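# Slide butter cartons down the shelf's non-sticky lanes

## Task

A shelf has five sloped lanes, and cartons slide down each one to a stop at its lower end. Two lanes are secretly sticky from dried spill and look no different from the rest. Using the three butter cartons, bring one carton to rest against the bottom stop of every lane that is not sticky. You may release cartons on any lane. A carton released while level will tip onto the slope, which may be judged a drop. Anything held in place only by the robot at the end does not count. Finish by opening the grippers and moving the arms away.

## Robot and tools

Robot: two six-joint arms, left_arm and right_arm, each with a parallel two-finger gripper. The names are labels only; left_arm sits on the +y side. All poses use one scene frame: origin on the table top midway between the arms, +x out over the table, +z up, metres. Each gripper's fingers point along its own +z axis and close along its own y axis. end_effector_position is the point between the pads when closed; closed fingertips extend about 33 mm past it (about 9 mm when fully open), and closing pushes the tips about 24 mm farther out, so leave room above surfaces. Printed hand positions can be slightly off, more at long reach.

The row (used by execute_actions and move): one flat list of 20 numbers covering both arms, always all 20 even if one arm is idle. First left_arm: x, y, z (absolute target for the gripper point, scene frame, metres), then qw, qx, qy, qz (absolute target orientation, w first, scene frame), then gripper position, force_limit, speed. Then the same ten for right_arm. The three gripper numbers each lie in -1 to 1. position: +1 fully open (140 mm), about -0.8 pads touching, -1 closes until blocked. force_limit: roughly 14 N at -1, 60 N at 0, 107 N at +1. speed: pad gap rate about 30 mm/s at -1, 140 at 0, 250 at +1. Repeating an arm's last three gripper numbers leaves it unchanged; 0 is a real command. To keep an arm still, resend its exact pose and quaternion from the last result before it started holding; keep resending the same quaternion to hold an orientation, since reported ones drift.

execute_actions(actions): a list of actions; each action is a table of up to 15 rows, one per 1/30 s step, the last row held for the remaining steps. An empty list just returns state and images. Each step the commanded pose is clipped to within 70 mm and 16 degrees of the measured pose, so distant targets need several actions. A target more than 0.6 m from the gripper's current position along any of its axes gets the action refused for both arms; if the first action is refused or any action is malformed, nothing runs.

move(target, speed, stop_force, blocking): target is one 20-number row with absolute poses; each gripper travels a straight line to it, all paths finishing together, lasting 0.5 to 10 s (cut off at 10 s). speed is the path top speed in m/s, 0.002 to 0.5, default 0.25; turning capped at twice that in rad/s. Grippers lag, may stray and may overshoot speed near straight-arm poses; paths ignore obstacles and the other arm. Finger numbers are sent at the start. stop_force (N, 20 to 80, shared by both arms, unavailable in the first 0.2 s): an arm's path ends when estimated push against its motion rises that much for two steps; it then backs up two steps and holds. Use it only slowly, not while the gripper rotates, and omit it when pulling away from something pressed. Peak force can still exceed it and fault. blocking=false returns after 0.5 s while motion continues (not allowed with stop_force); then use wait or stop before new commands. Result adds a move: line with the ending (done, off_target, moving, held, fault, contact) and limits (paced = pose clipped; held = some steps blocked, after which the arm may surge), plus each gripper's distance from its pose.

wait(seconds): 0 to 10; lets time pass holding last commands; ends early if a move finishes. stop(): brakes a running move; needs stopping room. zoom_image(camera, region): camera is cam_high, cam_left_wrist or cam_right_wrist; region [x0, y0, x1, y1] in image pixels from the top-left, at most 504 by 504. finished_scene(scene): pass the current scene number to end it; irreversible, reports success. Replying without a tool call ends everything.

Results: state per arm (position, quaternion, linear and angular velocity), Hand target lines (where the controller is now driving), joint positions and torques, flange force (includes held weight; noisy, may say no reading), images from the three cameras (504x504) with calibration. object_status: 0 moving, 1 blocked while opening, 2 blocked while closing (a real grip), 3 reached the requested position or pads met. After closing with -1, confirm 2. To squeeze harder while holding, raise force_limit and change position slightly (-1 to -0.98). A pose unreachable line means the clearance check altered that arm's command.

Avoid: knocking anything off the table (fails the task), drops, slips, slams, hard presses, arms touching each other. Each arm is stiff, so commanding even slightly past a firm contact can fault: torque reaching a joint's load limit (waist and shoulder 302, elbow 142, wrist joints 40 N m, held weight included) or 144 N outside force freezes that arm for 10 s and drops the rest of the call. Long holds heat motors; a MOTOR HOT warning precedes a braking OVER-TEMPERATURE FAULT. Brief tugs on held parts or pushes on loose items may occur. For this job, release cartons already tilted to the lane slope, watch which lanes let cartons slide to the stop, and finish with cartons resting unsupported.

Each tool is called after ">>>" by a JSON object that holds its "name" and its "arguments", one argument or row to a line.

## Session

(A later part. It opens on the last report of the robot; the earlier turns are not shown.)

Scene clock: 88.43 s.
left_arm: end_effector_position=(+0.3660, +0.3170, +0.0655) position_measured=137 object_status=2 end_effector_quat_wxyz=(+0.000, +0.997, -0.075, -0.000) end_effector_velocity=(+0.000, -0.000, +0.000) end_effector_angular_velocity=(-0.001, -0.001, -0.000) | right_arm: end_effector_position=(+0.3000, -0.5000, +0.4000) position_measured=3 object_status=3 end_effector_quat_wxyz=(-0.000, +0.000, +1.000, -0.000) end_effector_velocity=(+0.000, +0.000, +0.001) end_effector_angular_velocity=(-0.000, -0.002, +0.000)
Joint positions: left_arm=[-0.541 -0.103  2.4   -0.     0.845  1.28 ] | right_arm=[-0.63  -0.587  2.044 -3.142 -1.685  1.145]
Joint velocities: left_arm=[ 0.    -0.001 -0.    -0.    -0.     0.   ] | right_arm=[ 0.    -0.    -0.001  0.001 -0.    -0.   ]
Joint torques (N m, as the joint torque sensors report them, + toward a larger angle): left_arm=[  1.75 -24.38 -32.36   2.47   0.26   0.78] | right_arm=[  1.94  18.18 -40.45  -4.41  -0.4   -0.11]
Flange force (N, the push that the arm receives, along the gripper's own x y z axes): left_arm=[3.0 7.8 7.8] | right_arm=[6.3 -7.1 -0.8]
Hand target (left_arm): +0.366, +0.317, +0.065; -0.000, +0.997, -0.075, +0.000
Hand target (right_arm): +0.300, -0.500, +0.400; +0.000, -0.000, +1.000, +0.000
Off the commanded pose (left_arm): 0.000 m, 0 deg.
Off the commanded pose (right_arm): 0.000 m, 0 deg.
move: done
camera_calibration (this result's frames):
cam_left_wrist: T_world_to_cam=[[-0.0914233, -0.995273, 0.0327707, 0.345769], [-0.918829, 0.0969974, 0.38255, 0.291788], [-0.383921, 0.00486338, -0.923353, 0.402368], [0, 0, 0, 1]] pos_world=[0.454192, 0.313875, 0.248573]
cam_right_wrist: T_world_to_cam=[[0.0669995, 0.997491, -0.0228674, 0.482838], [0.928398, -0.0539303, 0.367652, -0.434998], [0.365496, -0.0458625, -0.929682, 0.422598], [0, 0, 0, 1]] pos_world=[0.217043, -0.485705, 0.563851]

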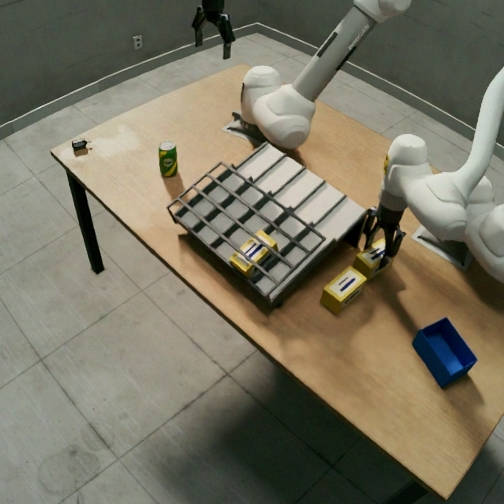

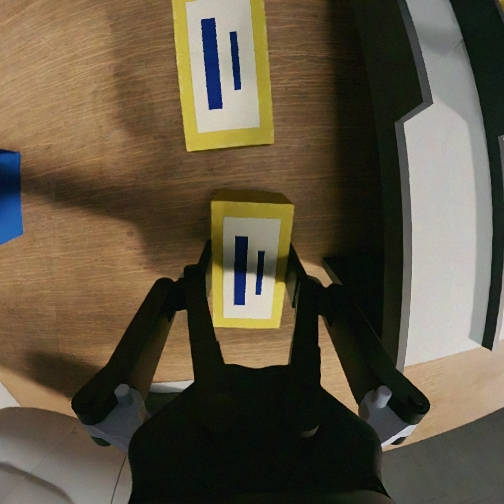

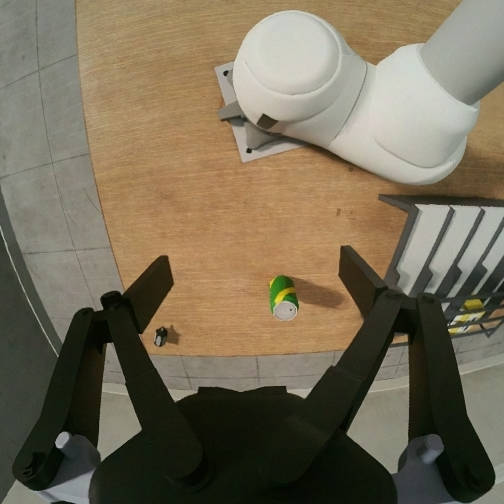

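>>> {"name": "move", "arguments": {
  "target": [0.366,0.32,0.26,0,0.992,0,-0.126,-1,-0.3,-0.3,0.3,-0.5,0.4,0,0,1,0,1,0,0]
}}

>>> {"name": "move", "arguments": {
  "target": [0.42,0.019,0.25,0,0.992,0,-0.126,-1,-0.3,-0.3,0.3,-0.5,0.4,0,0,1,0,1,0,0]
}}

>>> {"name": "move", "arguments": {
  "target": [0.42,0.019,0.208,0,0.992,0,-0.126,-1,-0.3,-0.3,0.3,-0.5,0.4,0,0,1,0,1,0,0],
  "speed": 0.06
}}

>>> {"name": "move", "arguments": {
  "target": [0.42,0.019,0.18,0,0.992,0,-0.126,-1,-0.3,-0.3,0.3,-0.5,0.4,0,0,1,0,1,0,0],
  "speed": 0.008,
  "stop_force": 20
}}

Scene clock: 93.57 s.
left_arm: end_effector_position=(+0.3659, +0.3200, +0.2600) position_measured=137 object_status=2 end_effector_quat_wxyz=(-0.000, +0.992, +0.000, -0.126) end_effector_velocity=(+0.001, -0.000, +0.001) end_effector_angular_velocity=(-0.001, -0.001, +0.001) | right_arm: end_effector_position=(+0.3000, -0.5000, +0.4000) position_measured=3 object_status=3 end_effector_quat_wxyz=(+0.000, +0.000, +1.000, -0.000) end_effector_velocity=(+0.000, +0.000, -0.000) end_effector_angular_velocity=(+0.001, +0.000, +0.000)
Joint positions: left_arm=[-0.453 -0.154  2.059 -0.087  1.475  1.236] | right_arm=[-0.63  -0.587  2.044 -3.142 -1.685  1.145]
Joint velocities: left_arm=[ 0.    -0.    -0.002 -0.     0.    -0.   ] | right_arm=[ 0.     0.001 -0.     0.001 -0.    -0.   ]
Joint torques (N m, as the joint torque sensors report them, + toward a larger angle): left_arm=[  1.05 -25.41 -38.27   3.42   1.02   0.53] | right_arm=[  3.22  17.13 -40.12  -4.43  -0.44   0.07]
Flange force (N, the push that the arm receives, along the gripper's own x y z axes): left_arm=[4.1 4.4 0.8] | right_arm=[6.8 -14.1 -1.4]
Hand target (left_arm): +0.366, +0.320, +0.260; -0.000, +0.992, +0.000, -0.126
Hand target (right_arm): +0.300, -0.500, +0.400; +0.000, +0.000, +1.000, +0.000
Off the commanded pose (left_arm): 0.000 m, 0 deg.
Off the commanded pose (right_arm): 0.000 m, 0 deg.
move: done
camera_calibration (this result's frames):
cam_left_wrist: T_world_to_cam=[[0.064889, -0.997754, 0.0166297, 0.290183], [-0.798011, -0.0418787, 0.601186, 0.160455], [-0.599139, -0.052281, -0.798936, 0.6466], [0, 0, 0, 1]] pos_world=[0.496618, 0.330056, 0.415303]
cam_right_wrist: T_world_to_cam=[[0.0670012, 0.997491, -0.0228675, 0.482837], [0.928398, -0.0539318, 0.367652, -0.434998], [0.365496, -0.0458633, -0.929682, 0.422598], [0, 0, 0, 1]] pos_world=[0.217043, -0.485704, 0.563851]

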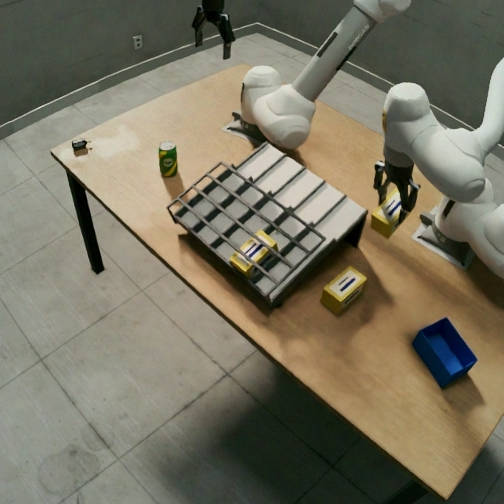

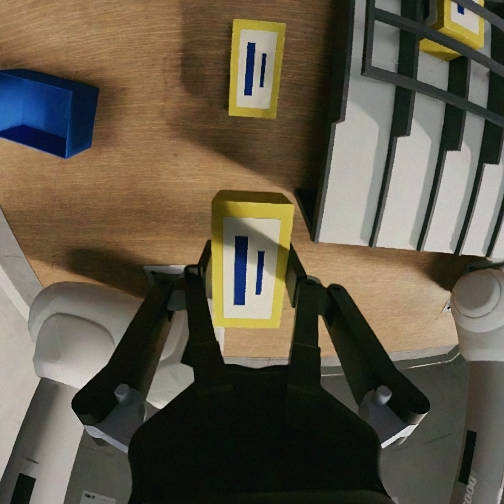

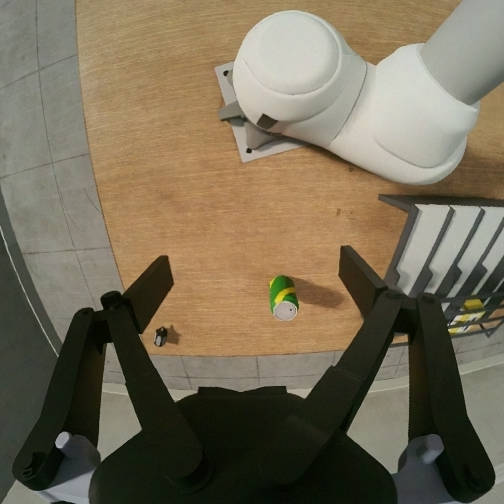

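Scene clock: 95.17 s.
left_arm: end_effector_position=(+0.4200, +0.0192, +0.2501) position_measured=137 object_status=2 end_effector_quat_wxyz=(-0.000, +0.992, -0.000, -0.126) end_effector_velocity=(+0.000, -0.000, +0.001) end_effector_angular_velocity=(-0.001, -0.001, +0.001) | right_arm: end_effector_position=(+0.3000, -0.5000, +0.4000) position_measured=3 object_status=3 end_effector_quat_wxyz=(+0.000, +0.000, +1.000, -0.000) end_effector_velocity=(+0.000, -0.000, +0.000) end_effector_angular_velocity=(-0.000, -0.000, -0.000)
Joint positions: left_arm=[-0.879  0.169  1.752 -0.179  1.405  0.837] | right_arm=[-0.63  -0.587  2.044 -3.142 -1.685  1.145]
Joint velocities: left_arm=[ 0.    -0.    -0.001 -0.001  0.    -0.001] | right_arm=[-0.    -0.    -0.001  0.    -0.     0.   ]
Joint torques (N m, as the joint torque sensors report them, + toward a larger angle): left_arm=[  1.83 -59.51 -39.07   2.76   1.14   0.62] | right_arm=[  2.39  17.44 -39.74  -4.54  -0.43  -0.16]
Flange force (N, the push that the arm receives, along the gripper's own x y z axes): left_arm=[1.5 5.4 3.3] | right_arm=[5.2 -9.4 -2.1]
Hand target (left_arm): +0.420, +0.019, +0.250; -0.000, +0.992, -0.000, -0.126
Hand target (right_arm): +0.300, -0.500, +0.400; +0.000, +0.000, +1.000, +0.000
Off the commanded pose (left_arm): 0.000 m, 0 deg.
Off the commanded pose (right_arm): 0.000 m, 0 deg.
move: done
camera_calibration (this result's frames):
cam_left_wrist: T_world_to_cam=[[0.0648204, -0.997752, 0.0170001, -0.0133933], [-0.798233, -0.0416198, 0.600909, 0.197087], [-0.598851, -0.0525212, -0.799137, 0.655299], [0, 0, 0, 1]] pos_world=[0.550615, 0.0292566, 0.40547]
cam_right_wrist: T_world_to_cam=[[0.0670014, 0.997491, -0.0228673, 0.482837], [0.928398, -0.0539321, 0.367652, -0.434999], [0.365497, -0.0458632, -0.929682, 0.422598], [0, 0, 0, 1]] pos_world=[0.217043, -0.485704, 0.563851]

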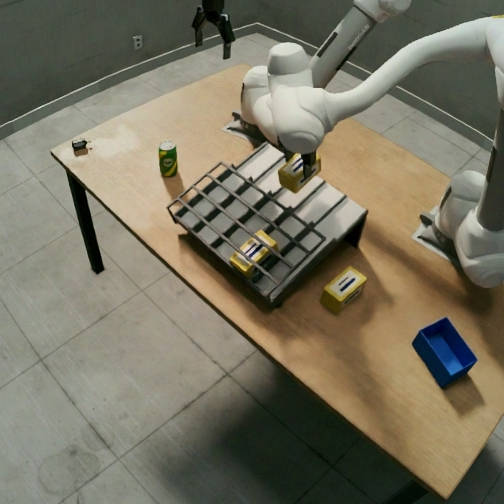

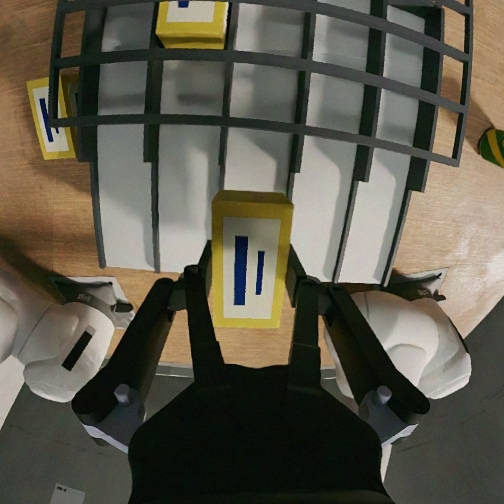

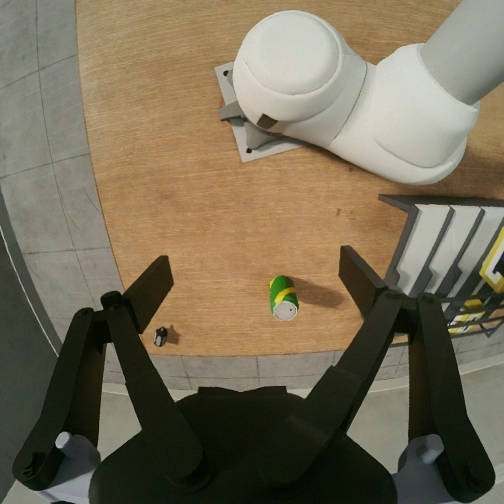

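Scene clock: 96.13 s.
left_arm: end_effector_position=(+0.4200, +0.0190, +0.2080) position_measured=137 object_status=2 end_effector_quat_wxyz=(+0.000, +0.992, -0.000, -0.126) end_effector_velocity=(-0.001, +0.000, -0.001) end_effector_angular_velocity=(+0.001, +0.002, -0.001) | right_arm: end_effector_position=(+0.3000, -0.5000, +0.4000) position_measured=3 object_status=3 end_effector_quat_wxyz=(+0.000, +0.000, +1.000, -0.000) end_effector_velocity=(+0.000, -0.000, +0.000) end_effector_angular_velocity=(-0.001, +0.000, -0.000)
Joint positions: left_arm=[-0.879  0.195  1.801 -0.182  1.331  0.851] | right_arm=[-0.63  -0.587  2.044 -3.142 -1.685  1.145]
Joint velocities: left_arm=[-0.     0.001  0.001 -0.     0.001  0.001] | right_arm=[-0.     0.    -0.001 -0.001  0.    -0.   ]
Joint torques (N m, as the joint torque sensors report them, + toward a larger angle): left_arm=[  1.84 -59.99 -37.76   2.44   0.98   0.71] | right_arm=[  3.31  17.69 -40.35  -4.43  -0.44  -0.06]
Flange force (N, the push that the arm receives, along the gripper's own x y z axes): left_arm=[0.4 4.9 3.3] | right_arm=[7.9 -13.6 -1.1]
Hand target (left_arm): +0.420, +0.019, +0.208; +0.000, +0.992, -0.000, -0.126
Hand target (right_arm): +0.300, -0.500, +0.400; +0.000, +0.000, +1.000, +0.000
Off the commanded pose (left_arm): 0.000 m, 0 deg.
Off the commanded pose (right_arm): 0.000 m, 0 deg.
move: done
camera_calibration (this result's frames):
cam_left_wrist: T_world_to_cam=[[0.0647992, -0.997752, 0.0171063, -0.0128661], [-0.798089, -0.0415262, 0.601107, 0.222247], [-0.599045, -0.0526036, -0.798986, 0.621747], [0, 0, 0, 1]] pos_world=[0.550661, 0.029098, 0.363393]
cam_right_wrist: T_world_to_cam=[[0.0670013, 0.997491, -0.0228676, 0.482837], [0.928398, -0.0539319, 0.367652, -0.434998], [0.365496, -0.0458634, -0.929682, 0.422598], [0, 0, 0, 1]] pos_world=[0.217043, -0.485704, 0.563851]

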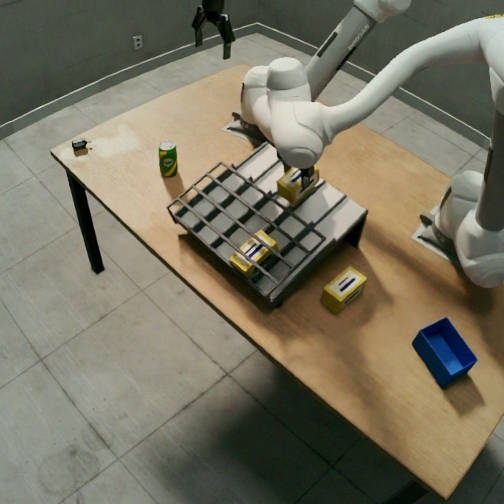

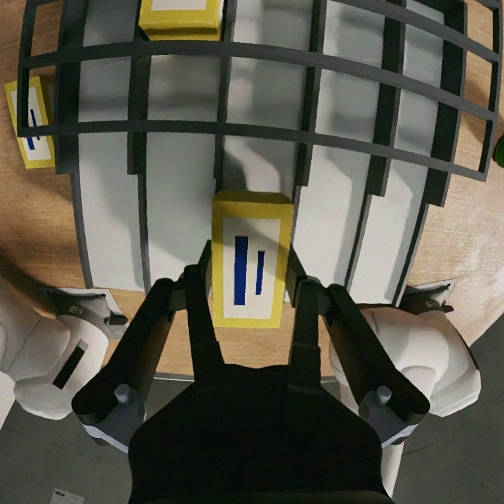

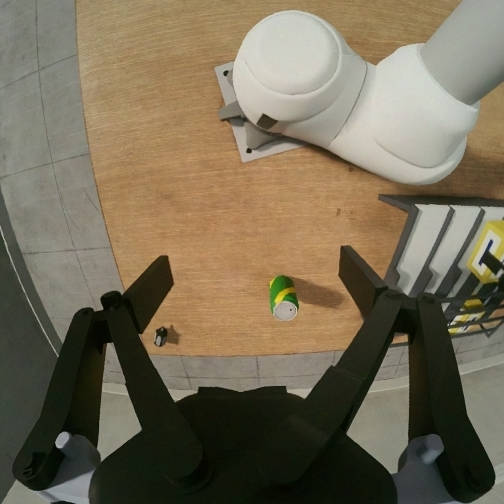

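Scene clock: 98.73 s.
left_arm: end_effector_position=(+0.4201, +0.0189, +0.1899) position_measured=137 object_status=2 end_effector_quat_wxyz=(+0.000, +0.992, -0.000, -0.126) end_effector_velocity=(-0.001, -0.000, +0.001) end_effector_angular_velocity=(+0.000, -0.000, +0.000) | right_arm: end_effector_position=(+0.3000, -0.5000, +0.4000) position_measured=3 object_status=3 end_effector_quat_wxyz=(+0.000, +0.000, +1.000, -0.000) end_effector_velocity=(+0.000, -0.000, +0.000) end_effector_angular_velocity=(-0.001, -0.001, -0.000)
Joint positions: left_arm=[-0.879  0.208  1.82  -0.183  1.299  0.857] | right_arm=[-0.63  -0.587  2.044 -3.142 -1.685  1.145]
Joint velocities: left_arm=[-0.001 -0.001 -0.001  0.     0.002 -0.002] | right_arm=[ 0.    -0.    -0.001 -0.001  0.     0.   ]
Joint torques (N m, as the joint torque sensors report them, + toward a larger angle): left_arm=[ -3.64 -48.88 -22.27   1.23   4.13   0.7 ] | right_arm=[  0.43  17.9  -40.45  -4.44  -0.43  -0.11]
Flange force (N, the push that the arm receives, along the gripper's own x y z axes): left_arm=[7.9 5.0 -18.3] | right_arm=[3.1 -0.6 -0.8]
Hand target (left_arm): +0.420, +0.019, +0.190; +0.000, +0.992, -0.000, -0.126
Hand target (right_arm): +0.300, -0.500, +0.400; +0.000, +0.000, +1.000, +0.000
Off the commanded pose (left_arm): 0.010 m, 0 deg.
Off the commanded pose (right_arm): 0.000 m, 0 deg.
move: contact (left_arm)
camera_calibration (this result's frames):
cam_left_wrist: T_world_to_cam=[[0.0645977, -0.997764, 0.0171251, -0.012522], [-0.798135, -0.041357, 0.601057, 0.233245], [-0.599005, -0.0524951, -0.799023, 0.607271], [0, 0, 0, 1]] pos_world=[0.550729, 0.0290311, 0.345244]
cam_right_wrist: T_world_to_cam=[[0.0670011, 0.997491, -0.0228674, 0.482837], [0.928398, -0.0539317, 0.367652, -0.434998], [0.365496, -0.0458632, -0.929682, 0.422598], [0, 0, 0, 1]] pos_world=[0.217043, -0.485704, 0.563851]

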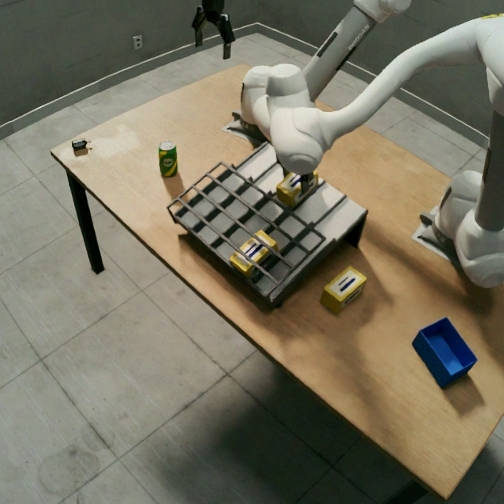

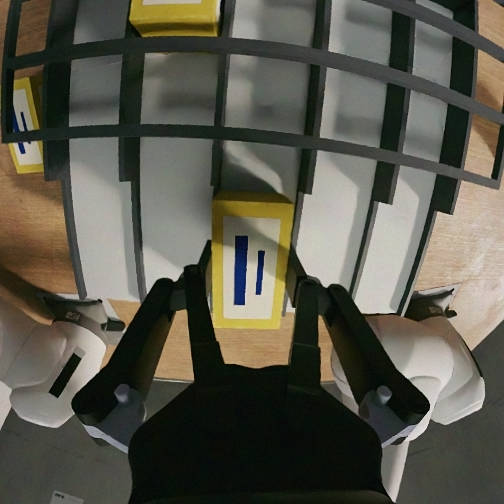

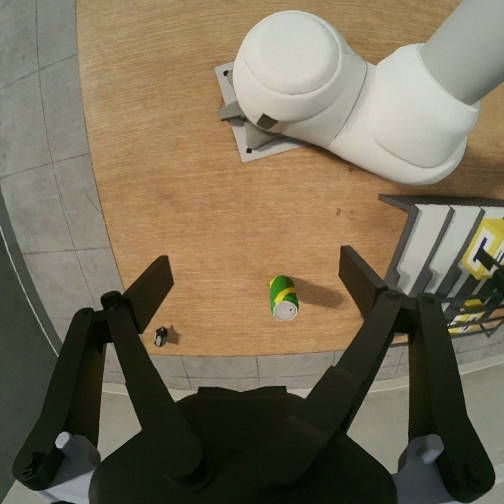

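>>> {"name": "move", "arguments": {
  "target": [0.421,0.019,0.1905,0,0.9908,0,-0.135,-1,-0.3,-0.3,0.3,-0.5,0.4,0,0,1,0,1,0,0],
  "speed": 0.02
}}

>>> {"name": "move", "arguments": {
  "target": [0.421,0.019,0.1905,0,0.9908,0,-0.135,0.3,-0.3,-0.3,0.3,-0.5,0.4,0,0,1,0,1,0,0],
  "speed": 0.02
}}

Scene clock: 102.10 s.
left_arm: end_effector_position=(+0.4210, +0.0190, +0.1905) position_measured=137 object_status=2 end_effector_quat_wxyz=(-0.000, +0.991, -0.000, -0.135) end_effector_velocity=(+0.000, -0.000, +0.000) end_effector_angular_velocity=(-0.000, +0.000, -0.001) | right_arm: end_effector_position=(+0.3000, -0.5000, +0.4000) position_measured=3 object_status=3 end_effector_quat_wxyz=(+0.000, +0.000, +1.000, -0.000) end_effector_velocity=(+0.000, +0.000, -0.000) end_effector_angular_velocity=(+0.001, +0.000, +0.000)
Joint positions: left_arm=[-0.872  0.217  1.812 -0.194  1.314  0.867] | right_arm=[-0.63  -0.587  2.044 -3.142 -1.685  1.145]
Joint velocities: left_arm=[ 0.     0.    -0.001 -0.     0.001  0.001] | right_arm=[ 0.     0.     0.     0.001  0.    -0.   ]
Joint torques (N m, as the joint torque sensors report them, + toward a larger angle): left_arm=[  2.45 -62.34 -36.15   3.21   2.22   0.52] | right_arm=[  2.    17.27 -39.99  -4.58  -0.45  -0.32]
Flange force (N, the push that the arm receives, along the gripper's own x y z axes): left_arm=[1.9 7.1 4.7] | right_arm=[4.0 -7.1 -1.6]
Hand target (left_arm): +0.421, +0.019, +0.191; -0.000, +0.991, -0.000, -0.135
Hand target (right_arm): +0.300, -0.500, +0.400; +0.000, +0.000, +1.000, +0.000
Off the commanded pose (left_arm): 0.000 m, 0 deg.
Off the commanded pose (right_arm): 0.000 m, 0 deg.
move: done
camera_calibration (this result's frames):
cam_left_wrist: T_world_to_cam=[[0.0651243, -0.997751, 0.0158435, -0.0125071], [-0.787021, -0.0415957, 0.615522, 0.226174], [-0.613479, -0.0525546, -0.78796, 0.612298], [0, 0, 0, 1]] pos_world=[0.55445, 0.029108, 0.343449]
cam_right_wrist: T_world_to_cam=[[0.0670013, 0.997491, -0.0228675, 0.482837], [0.928398, -0.0539319, 0.367652, -0.434998], [0.365496, -0.0458633, -0.929682, 0.422597], [0, 0, 0, 1]] pos_world=[0.217043, -0.485704, 0.563851]

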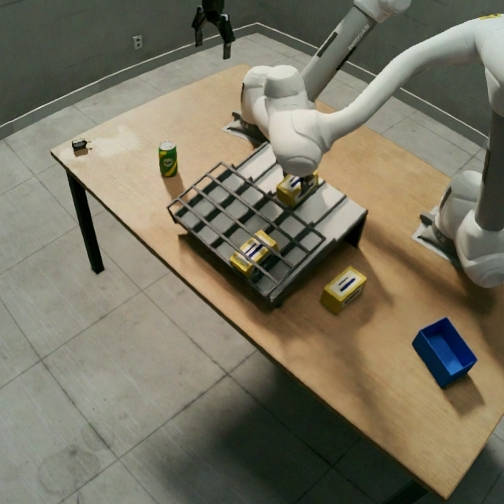

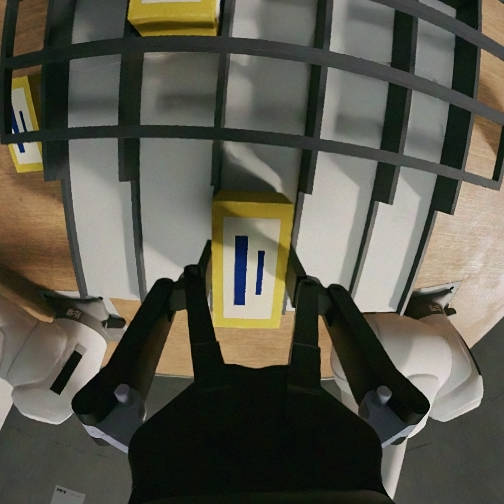

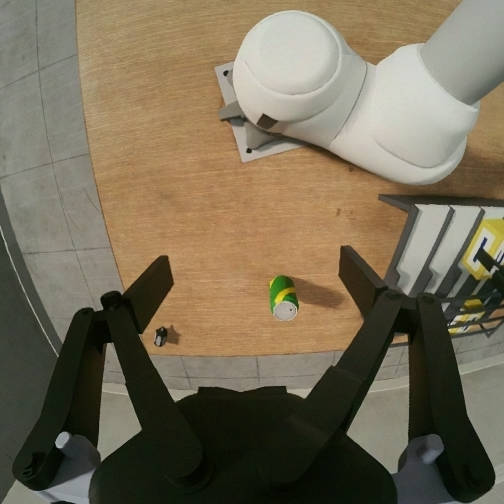

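Scene clock: 102.80 s.
left_arm: end_effector_position=(+0.4210, +0.0190, +0.1905) position_measured=91 object_status=3 end_effector_quat_wxyz=(-0.000, +0.991, -0.000, -0.135) end_effector_velocity=(+0.000, -0.001, +0.000) end_effector_angular_velocity=(-0.001, -0.001, -0.000) | right_arm: end_effector_position=(+0.3000, -0.5000, +0.4000) position_measured=3 object_status=3 end_effector_quat_wxyz=(+0.000, +0.000, +1.000, -0.000) end_effector_velocity=(+0.000, +0.000, +0.001) end_effector_angular_velocity=(+0.000, -0.001, -0.000)
Joint positions: left_arm=[-0.872  0.217  1.812 -0.194  1.314  0.867] | right_arm=[-0.63  -0.587  2.044 -3.142 -1.685  1.145]
Joint velocities: left_arm=[-0.     0.    -0.001  0.    -0.    -0.   ] | right_arm=[ 0.    -0.    -0.001  0.001 -0.     0.   ]
Joint torques (N m, as the joint torque sensors report them, + toward a larger angle): left_arm=[  1.14 -60.1  -35.86   2.79   0.81   0.84] | right_arm=[  1.92  18.07 -40.32  -4.57  -0.45  -0.11]
Flange force (N, the push that the arm receives, along the gripper's own x y z axes): left_arm=[0.7 4.3 0.4] | right_arm=[6.0 -7.0 -1.0]
Hand target (left_arm): +0.421, +0.019, +0.190; -0.000, +0.991, -0.000, -0.135
Hand target (right_arm): +0.300, -0.500, +0.400; +0.000, +0.000, +1.000, +0.000
Off the commanded pose (left_arm): 0.000 m, 0 deg.
Off the commanded pose (right_arm): 0.000 m, 0 deg.
move: done
camera_calibration (this result's frames):
cam_left_wrist: T_world_to_cam=[[0.0651376, -0.99775, 0.0158805, -0.0125284], [-0.787026, -0.0415838, 0.615517, 0.226185], [-0.613471, -0.0525917, -0.787964, 0.612306], [0, 0, 0, 1]] pos_world=[0.554462, 0.0291076, 0.343453]
cam_right_wrist: T_world_to_cam=[[0.0670015, 0.997491, -0.0228675, 0.482837], [0.928398, -0.0539321, 0.367652, -0.434999], [0.365496, -0.0458634, -0.929682, 0.422597], [0, 0, 0, 1]] pos_world=[0.217043, -0.485704, 0.563851]

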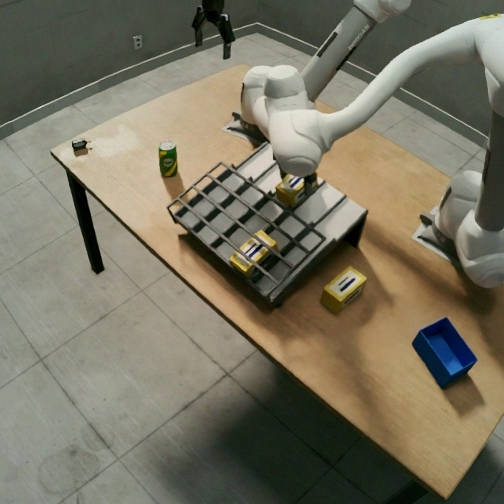

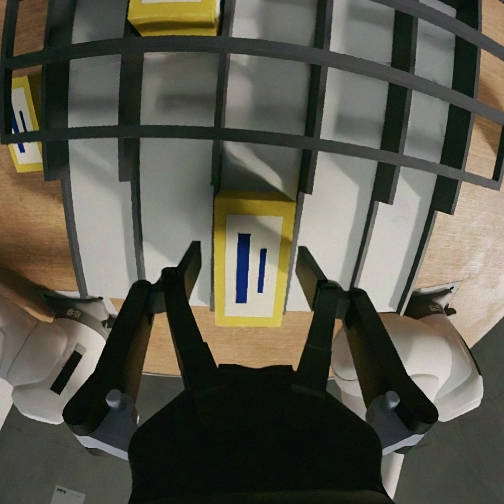

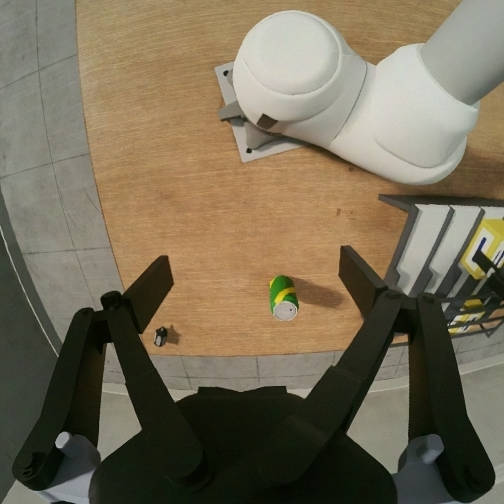

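>>> {"name": "move", "arguments": {
  "target": [0.421,0.018,0.192,0,0.9908,0,-0.135,-1,-0.3,-0.3,0.3,-0.5,0.4,0,0,1,0,1,0,0],
  "speed": 0.02
}}

>>> {"name": "move", "arguments": {
  "target": [0.417,0.018,0.228,0,0.9908,0,-0.135,-1,-0.3,-0.3,0.3,-0.5,0.4,0,0,1,0,1,0,0],
  "speed": 0.1
}}

>>> {"name": "move", "arguments": {
  "target": [0.417,-0.065,0.228,0,0.9908,0,-0.135,-1,-0.3,-0.3,0.3,-0.5,0.4,0,0,1,0,1,0,0],
  "speed": 0.15
}}

>>> {"name": "move", "arguments": {
  "target": [0.419,-0.065,0.2,0,0.9908,0,-0.135,-1,-0.3,-0.3,0.3,-0.5,0.4,0,0,1,0,1,0,0],
  "speed": 0.04
}}

>>> {"name": "move", "arguments": {
  "target": [0.421,-0.065,0.18,0,0.9908,0,-0.135,-1,-0.3,-0.3,0.3,-0.5,0.4,0,0,1,0,1,0,0],
  "speed": 0.008,
  "stop_force": 20
}}

Scene clock: 107.73 s.
left_arm: end_effector_position=(+0.4209, +0.0181, +0.1919) position_measured=137 object_status=2 end_effector_quat_wxyz=(-0.000, +0.991, -0.000, -0.135) end_effector_velocity=(+0.001, -0.000, +0.000) end_effector_angular_velocity=(-0.001, -0.001, +0.001) | right_arm: end_effector_position=(+0.3000, -0.5000, +0.4000) position_measured=3 object_status=3 end_effector_quat_wxyz=(+0.000, +0.000, +1.000, -0.000) end_effector_velocity=(+0.000, +0.000, +0.001) end_effector_angular_velocity=(+0.001, -0.001, +0.001)
Joint positions: left_arm=[-0.873  0.217  1.809 -0.194  1.317  0.866] | right_arm=[-0.63  -0.587  2.044 -3.142 -1.685  1.145]
Joint velocities: left_arm=[ 0.001  0.    -0.001  0.    -0.     0.   ] | right_arm=[ 0.    -0.    -0.001  0.001 -0.    -0.   ]
Joint torques (N m, as the joint torque sensors report them, + toward a larger angle): left_arm=[  0.78 -61.3  -36.69   2.49   1.5    0.79] | right_arm=[  2.44  18.79 -40.12  -4.49  -0.34  -0.02]
Flange force (N, the push that the arm receives, along the gripper's own x y z axes): left_arm=[2.2 3.8 2.8] | right_arm=[8.5 -9.3 -1.3]
Hand target (left_arm): +0.421, +0.018, +0.192; -0.000, +0.991, +0.000, -0.135
Hand target (right_arm): +0.300, -0.500, +0.400; +0.000, +0.000, +1.000, +0.000
Off the commanded pose (left_arm): 0.000 m, 0 deg.
Off the commanded pose (right_arm): 0.000 m, 0 deg.
move: done
camera_calibration (this result's frames):
cam_left_wrist: T_world_to_cam=[[0.0650456, -0.997762, 0.0155108, -0.0132917], [-0.78693, -0.0417309, 0.61563, 0.225193], [-0.613605, -0.0522499, -0.787883, 0.613339], [0, 0, 0, 1]] pos_world=[0.554424, 0.0281825, 0.34481]
cam_right_wrist: T_world_to_cam=[[0.0670015, 0.997491, -0.0228673, 0.482837], [0.928398, -0.0539321, 0.367652, -0.434999], [0.365496, -0.0458632, -0.929682, 0.422598], [0, 0, 0, 1]] pos_world=[0.217043, -0.485704, 0.563851]

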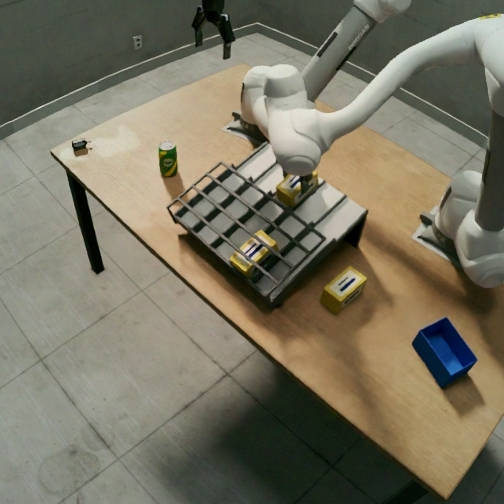

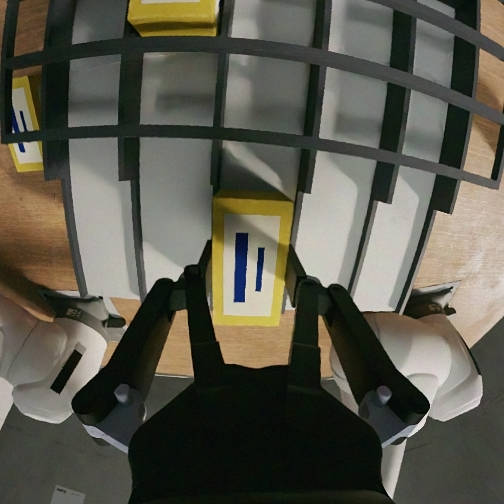

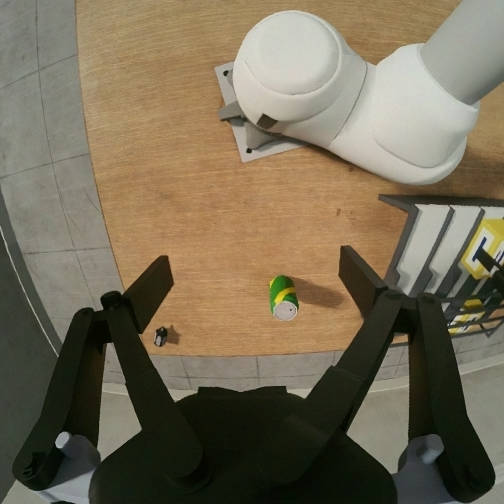

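Scene clock: 108.47 s.
left_arm: end_effector_position=(+0.4170, +0.0180, +0.2280) position_measured=137 object_status=2 end_effector_quat_wxyz=(-0.000, +0.991, +0.000, -0.135) end_effector_velocity=(-0.000, +0.000, +0.001) end_effector_angular_velocity=(+0.000, -0.000, +0.001) | right_arm: end_effector_position=(+0.3000, -0.5000, +0.4000) position_measured=3 object_status=3 end_effector_quat_wxyz=(-0.000, +0.000, +1.000, -0.000) end_effector_velocity=(+0.000, -0.000, +0.001) end_effector_angular_velocity=(-0.001, -0.001, -0.000)
Joint positions: left_arm=[-0.877  0.188  1.775 -0.192  1.378  0.849] | right_arm=[-0.63  -0.587  2.044 -3.142 -1.685  1.145]
Joint velocities: left_arm=[-0.    -0.001 -0.     0.     0.001 -0.001] | right_arm=[-0.    -0.001 -0.001 -0.001  0.    -0.   ]
Joint torques (N m, as the joint torque sensors report them, + toward a larger angle): left_arm=[  0.76 -62.3  -39.33   2.43   0.96   0.51] | right_arm=[  2.51  17.19 -40.29  -4.54  -0.46  -0.09]
Flange force (N, the push that the arm receives, along the gripper's own x y z axes): left_arm=[3.8 4.3 4.8] | right_arm=[5.7 -10.2 -1.3]
Hand target (left_arm): +0.417, +0.018, +0.228; -0.000, +0.991, +0.000, -0.135
Hand target (right_arm): +0.300, -0.500, +0.400; +0.000, +0.000, +1.000, +0.000
Off the commanded pose (left_arm): 0.000 m, 0 deg.
Off the commanded pose (right_arm): 0.000 m, 0 deg.
move: done
camera_calibration (this result's frames):
cam_left_wrist: T_world_to_cam=[[0.0651615, -0.997749, 0.0158255, -0.0138373], [-0.787008, -0.0416351, 0.615536, 0.199924], [-0.613492, -0.0525641, -0.78795, 0.639314], [0, 0, 0, 1]] pos_world=[0.550457, 0.0281227, 0.380906]
cam_right_wrist: T_world_to_cam=[[0.0670012, 0.997491, -0.0228674, 0.482837], [0.928398, -0.0539319, 0.367652, -0.434998], [0.365496, -0.0458632, -0.929682, 0.422598], [0, 0, 0, 1]] pos_world=[0.217043, -0.485704, 0.563851]

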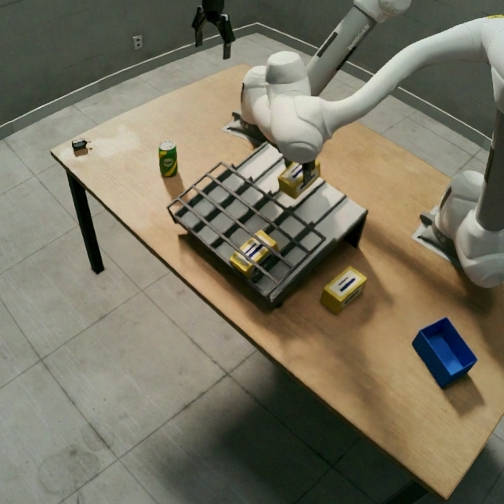

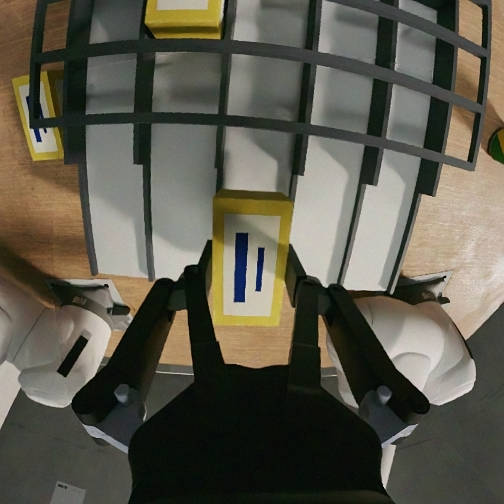

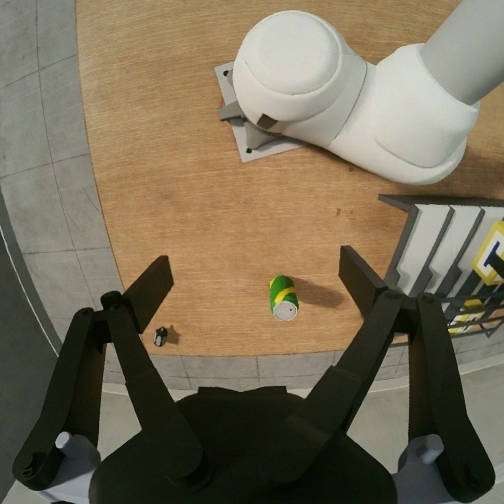

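Scene clock: 109.37 s.
left_arm: end_effector_position=(+0.4170, -0.0650, +0.2280) position_measured=137 object_status=2 end_effector_quat_wxyz=(-0.000, +0.991, +0.000, -0.135) end_effector_velocity=(-0.000, -0.000, +0.000) end_effector_angular_velocity=(+0.000, +0.000, -0.001) | right_arm: end_effector_position=(+0.3000, -0.5000, +0.4000) position_measured=3 object_status=3 end_effector_quat_wxyz=(+0.000, +0.000, +1.000, -0.000) end_effector_velocity=(+0.000, +0.000, -0.000) end_effector_angular_velocity=(+0.001, +0.000, +0.000)
Joint positions: left_arm=[-0.963  0.275  1.663 -0.208  1.386  0.765] | right_arm=[-0.63  -0.587  2.044 -3.142 -1.685  1.145]
Joint velocities: left_arm=[-0.001  0.    -0.    -0.     0.001 -0.   ] | right_arm=[-0.     0.     0.     0.001 -0.    -0.   ]
Joint torques (N m, as the joint torque sensors report them, + toward a larger angle): left_arm=[  0.93 -70.87 -39.73   2.64   0.98   0.76] | right_arm=[  1.36  17.34 -40.17  -4.63  -0.44  -0.03]
Flange force (N, the push that the arm receives, along the gripper's own x y z axes): left_arm=[2.0 4.3 4.8] | right_arm=[3.4 -5.5 -1.2]
Hand target (left_arm): +0.417, -0.065, +0.228; -0.000, +0.991, +0.000, -0.135
Hand target (right_arm): +0.300, -0.500, +0.400; +0.000, +0.000, +1.000, +0.000
Off the commanded pose (left_arm): 0.000 m, 0 deg.
Off the commanded pose (right_arm): 0.000 m, 0 deg.
move: done
camera_calibration (this result's frames):
cam_left_wrist: T_world_to_cam=[[0.0651609, -0.997749, 0.0158717, -0.0966307], [-0.787062, -0.0416107, 0.615469, 0.196472], [-0.613423, -0.0525966, -0.788001, 0.634993], [0, 0, 0, 1]] pos_world=[0.550452, -0.0548394, 0.380986]
cam_right_wrist: T_world_to_cam=[[0.0670013, 0.997491, -0.0228674, 0.482837], [0.928398, -0.0539319, 0.367652, -0.434998], [0.365496, -0.0458632, -0.929682, 0.422598], [0, 0, 0, 1]] pos_world=[0.217043, -0.485704, 0.563851]

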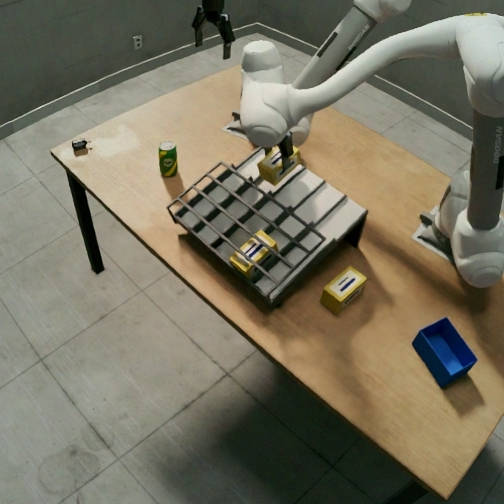

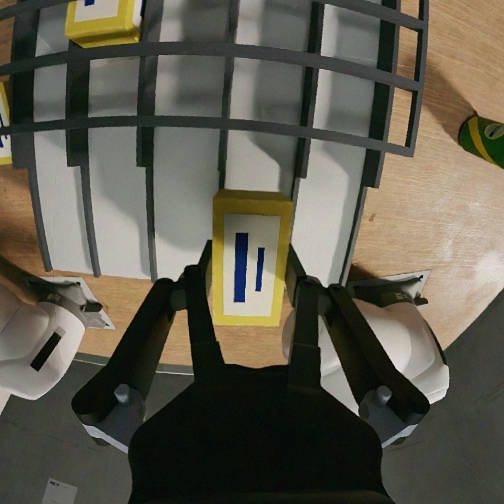

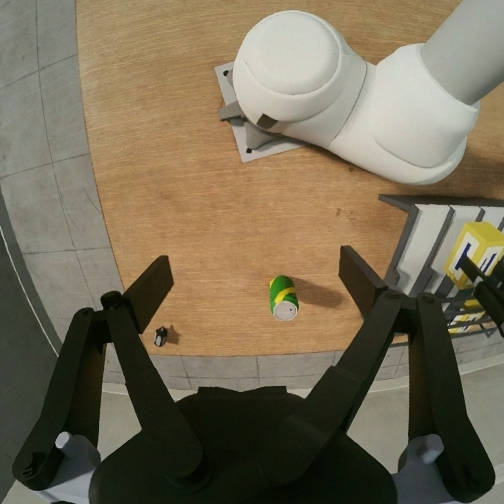

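Scene clock: 110.33 s.
left_arm: end_effector_position=(+0.4190, -0.0651, +0.2002) position_measured=137 object_status=2 end_effector_quat_wxyz=(+0.000, +0.991, -0.000, -0.135) end_effector_velocity=(-0.000, +0.001, -0.001) end_effector_angular_velocity=(+0.001, +0.001, -0.001) | right_arm: end_effector_position=(+0.3000, -0.5000, +0.4000) position_measured=3 object_status=3 end_effector_quat_wxyz=(-0.000, +0.000, +1.000, -0.000) end_effector_velocity=(+0.000, -0.000, -0.000) end_effector_angular_velocity=(-0.000, +0.000, -0.000)
Joint positions: left_arm=[-0.961  0.294  1.691 -0.21   1.34   0.777] | right_arm=[-0.63  -0.587  2.044 -3.142 -1.685  1.145]
Joint velocities: left_arm=[ 0.001  0.001  0.001  0.    -0.     0.001] | right_arm=[ 0.  0.  0. -0.  0.  0.]
Joint torques (N m, as the joint torque sensors report them, + toward a larger angle): left_arm=[  3.07 -53.21 -22.31   4.8    0.43   0.81] | right_arm=[  3.4   17.43 -39.82  -4.53  -0.46  -0.12]
Flange force (N, the push that the arm receives, along the gripper's own x y z axes): left_arm=[-5.0 10.3 -25.3] | right_arm=[7.1 -14.0 -1.7]
Hand target (left_arm): +0.419, -0.065, +0.200; +0.000, +0.991, -0.000, -0.135
Hand target (right_arm): +0.300, -0.500, +0.400; +0.000, +0.000, +1.000, +0.000
Off the commanded pose (left_arm): 0.000 m, 0 deg.
Off the commanded pose (right_arm): 0.000 m, 0 deg.
move: done
camera_calibration (this result's frames):
cam_left_wrist: T_world_to_cam=[[0.0651584, -0.997743, 0.0162156, -0.0965552], [-0.787096, -0.0413996, 0.61544, 0.215236], [-0.61338, -0.0528643, -0.788017, 0.614257], [0, 0, 0, 1]] pos_world=[0.552476, -0.0549544, 0.353146]
cam_right_wrist: T_world_to_cam=[[0.0670015, 0.997491, -0.0228674, 0.482837], [0.928398, -0.0539322, 0.367652, -0.434998], [0.365496, -0.0458633, -0.929682, 0.422598], [0, 0, 0, 1]] pos_world=[0.217043, -0.485704, 0.563851]

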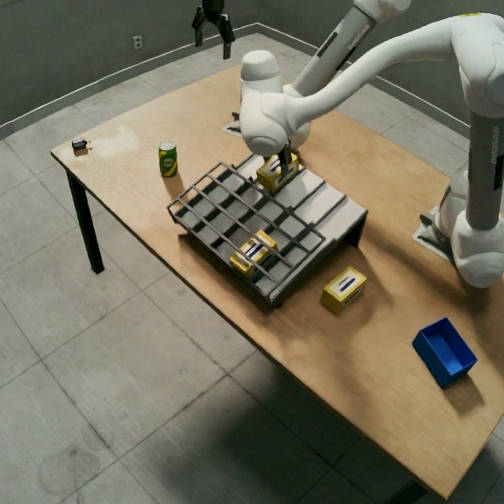

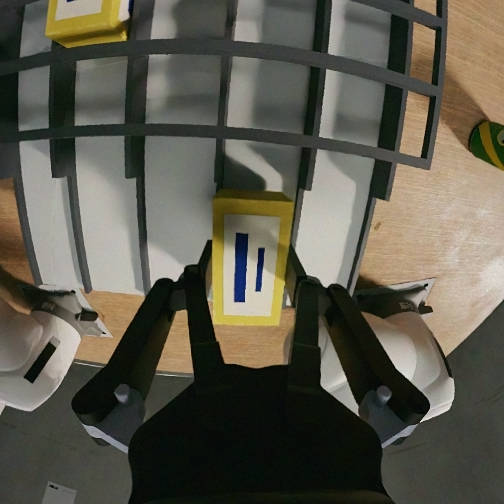

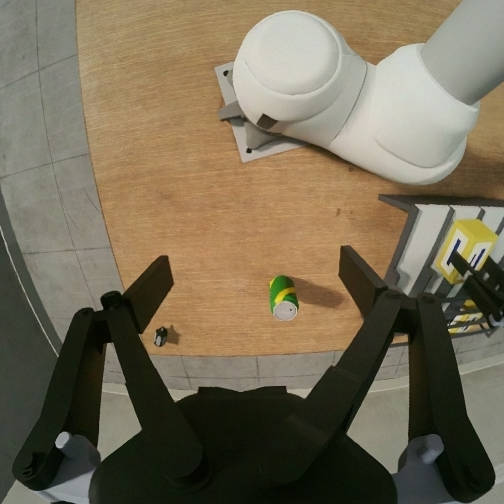

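Scene clock: 111.90 s.
left_arm: end_effector_position=(+0.4202, -0.0651, +0.1905) position_measured=137 object_status=2 end_effector_quat_wxyz=(+0.000, +0.991, -0.000, -0.135) end_effector_velocity=(-0.001, +0.001, +0.001) end_effector_angular_velocity=(+0.001, +0.001, +0.001) | right_arm: end_effector_position=(+0.3000, -0.5000, +0.4000) position_measured=3 object_status=3 end_effector_quat_wxyz=(-0.000, +0.000, +1.000, -0.000) end_effector_velocity=(-0.000, -0.000, -0.001) end_effector_angular_velocity=(-0.000, +0.001, +0.000)
Joint positions: left_arm=[-0.959  0.302  1.7   -0.211  1.324  0.782] | right_arm=[-0.63  -0.587  2.044 -3.142 -1.685  1.145]
Joint velocities: left_arm=[-0.    -0.001  0.001  0.     0.002 -0.002] | right_arm=[ 0.     0.     0.001 -0.001  0.    -0.   ]
Joint torques (N m, as the joint torque sensors report them, + toward a larger angle): left_arm=[ 10.06 -35.6    6.98  12.32   9.19  -0.48] | right_arm=[  3.46  17.84 -40.39  -4.45  -0.26  -0.03]
Flange force (N, the push that the arm receives, along the gripper's own x y z axes): left_arm=[-3.7 38.5 -53.2] | right_arm=[8.8 -14.3 -0.9]
Hand target (left_arm): +0.420, -0.065, +0.191; +0.000, +0.991, -0.000, -0.135
Hand target (right_arm): +0.300, -0.500, +0.400; +0.000, +0.000, +1.000, +0.000
Off the commanded pose (left_arm): 0.011 m, 0 deg.
Off the commanded pose (right_arm): 0.000 m, 0 deg.
move: contact (left_arm)
camera_calibration (this result's frames):
cam_left_wrist: T_world_to_cam=[[0.0651204, -0.997743, 0.0163787, -0.0965166], [-0.787194, -0.0412774, 0.615323, 0.222139], [-0.613258, -0.0529633, -0.788105, 0.607313], [0, 0, 0, 1]] pos_world=[0.553591, -0.0549642, 0.34352]
cam_right_wrist: T_world_to_cam=[[0.0670015, 0.997491, -0.0228674, 0.482837], [0.928398, -0.0539321, 0.367652, -0.434998], [0.365496, -0.0458633, -0.929682, 0.422598], [0, 0, 0, 1]] pos_world=[0.217043, -0.485704, 0.563851]

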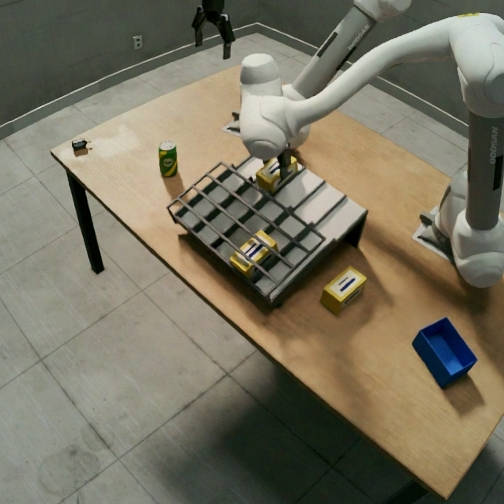

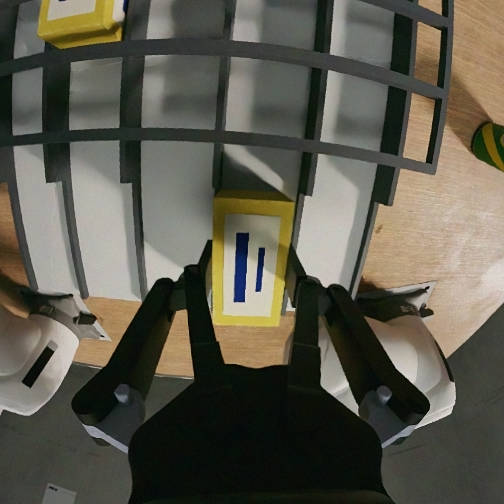

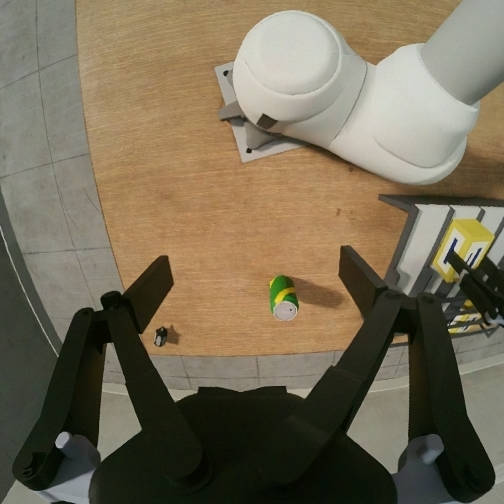

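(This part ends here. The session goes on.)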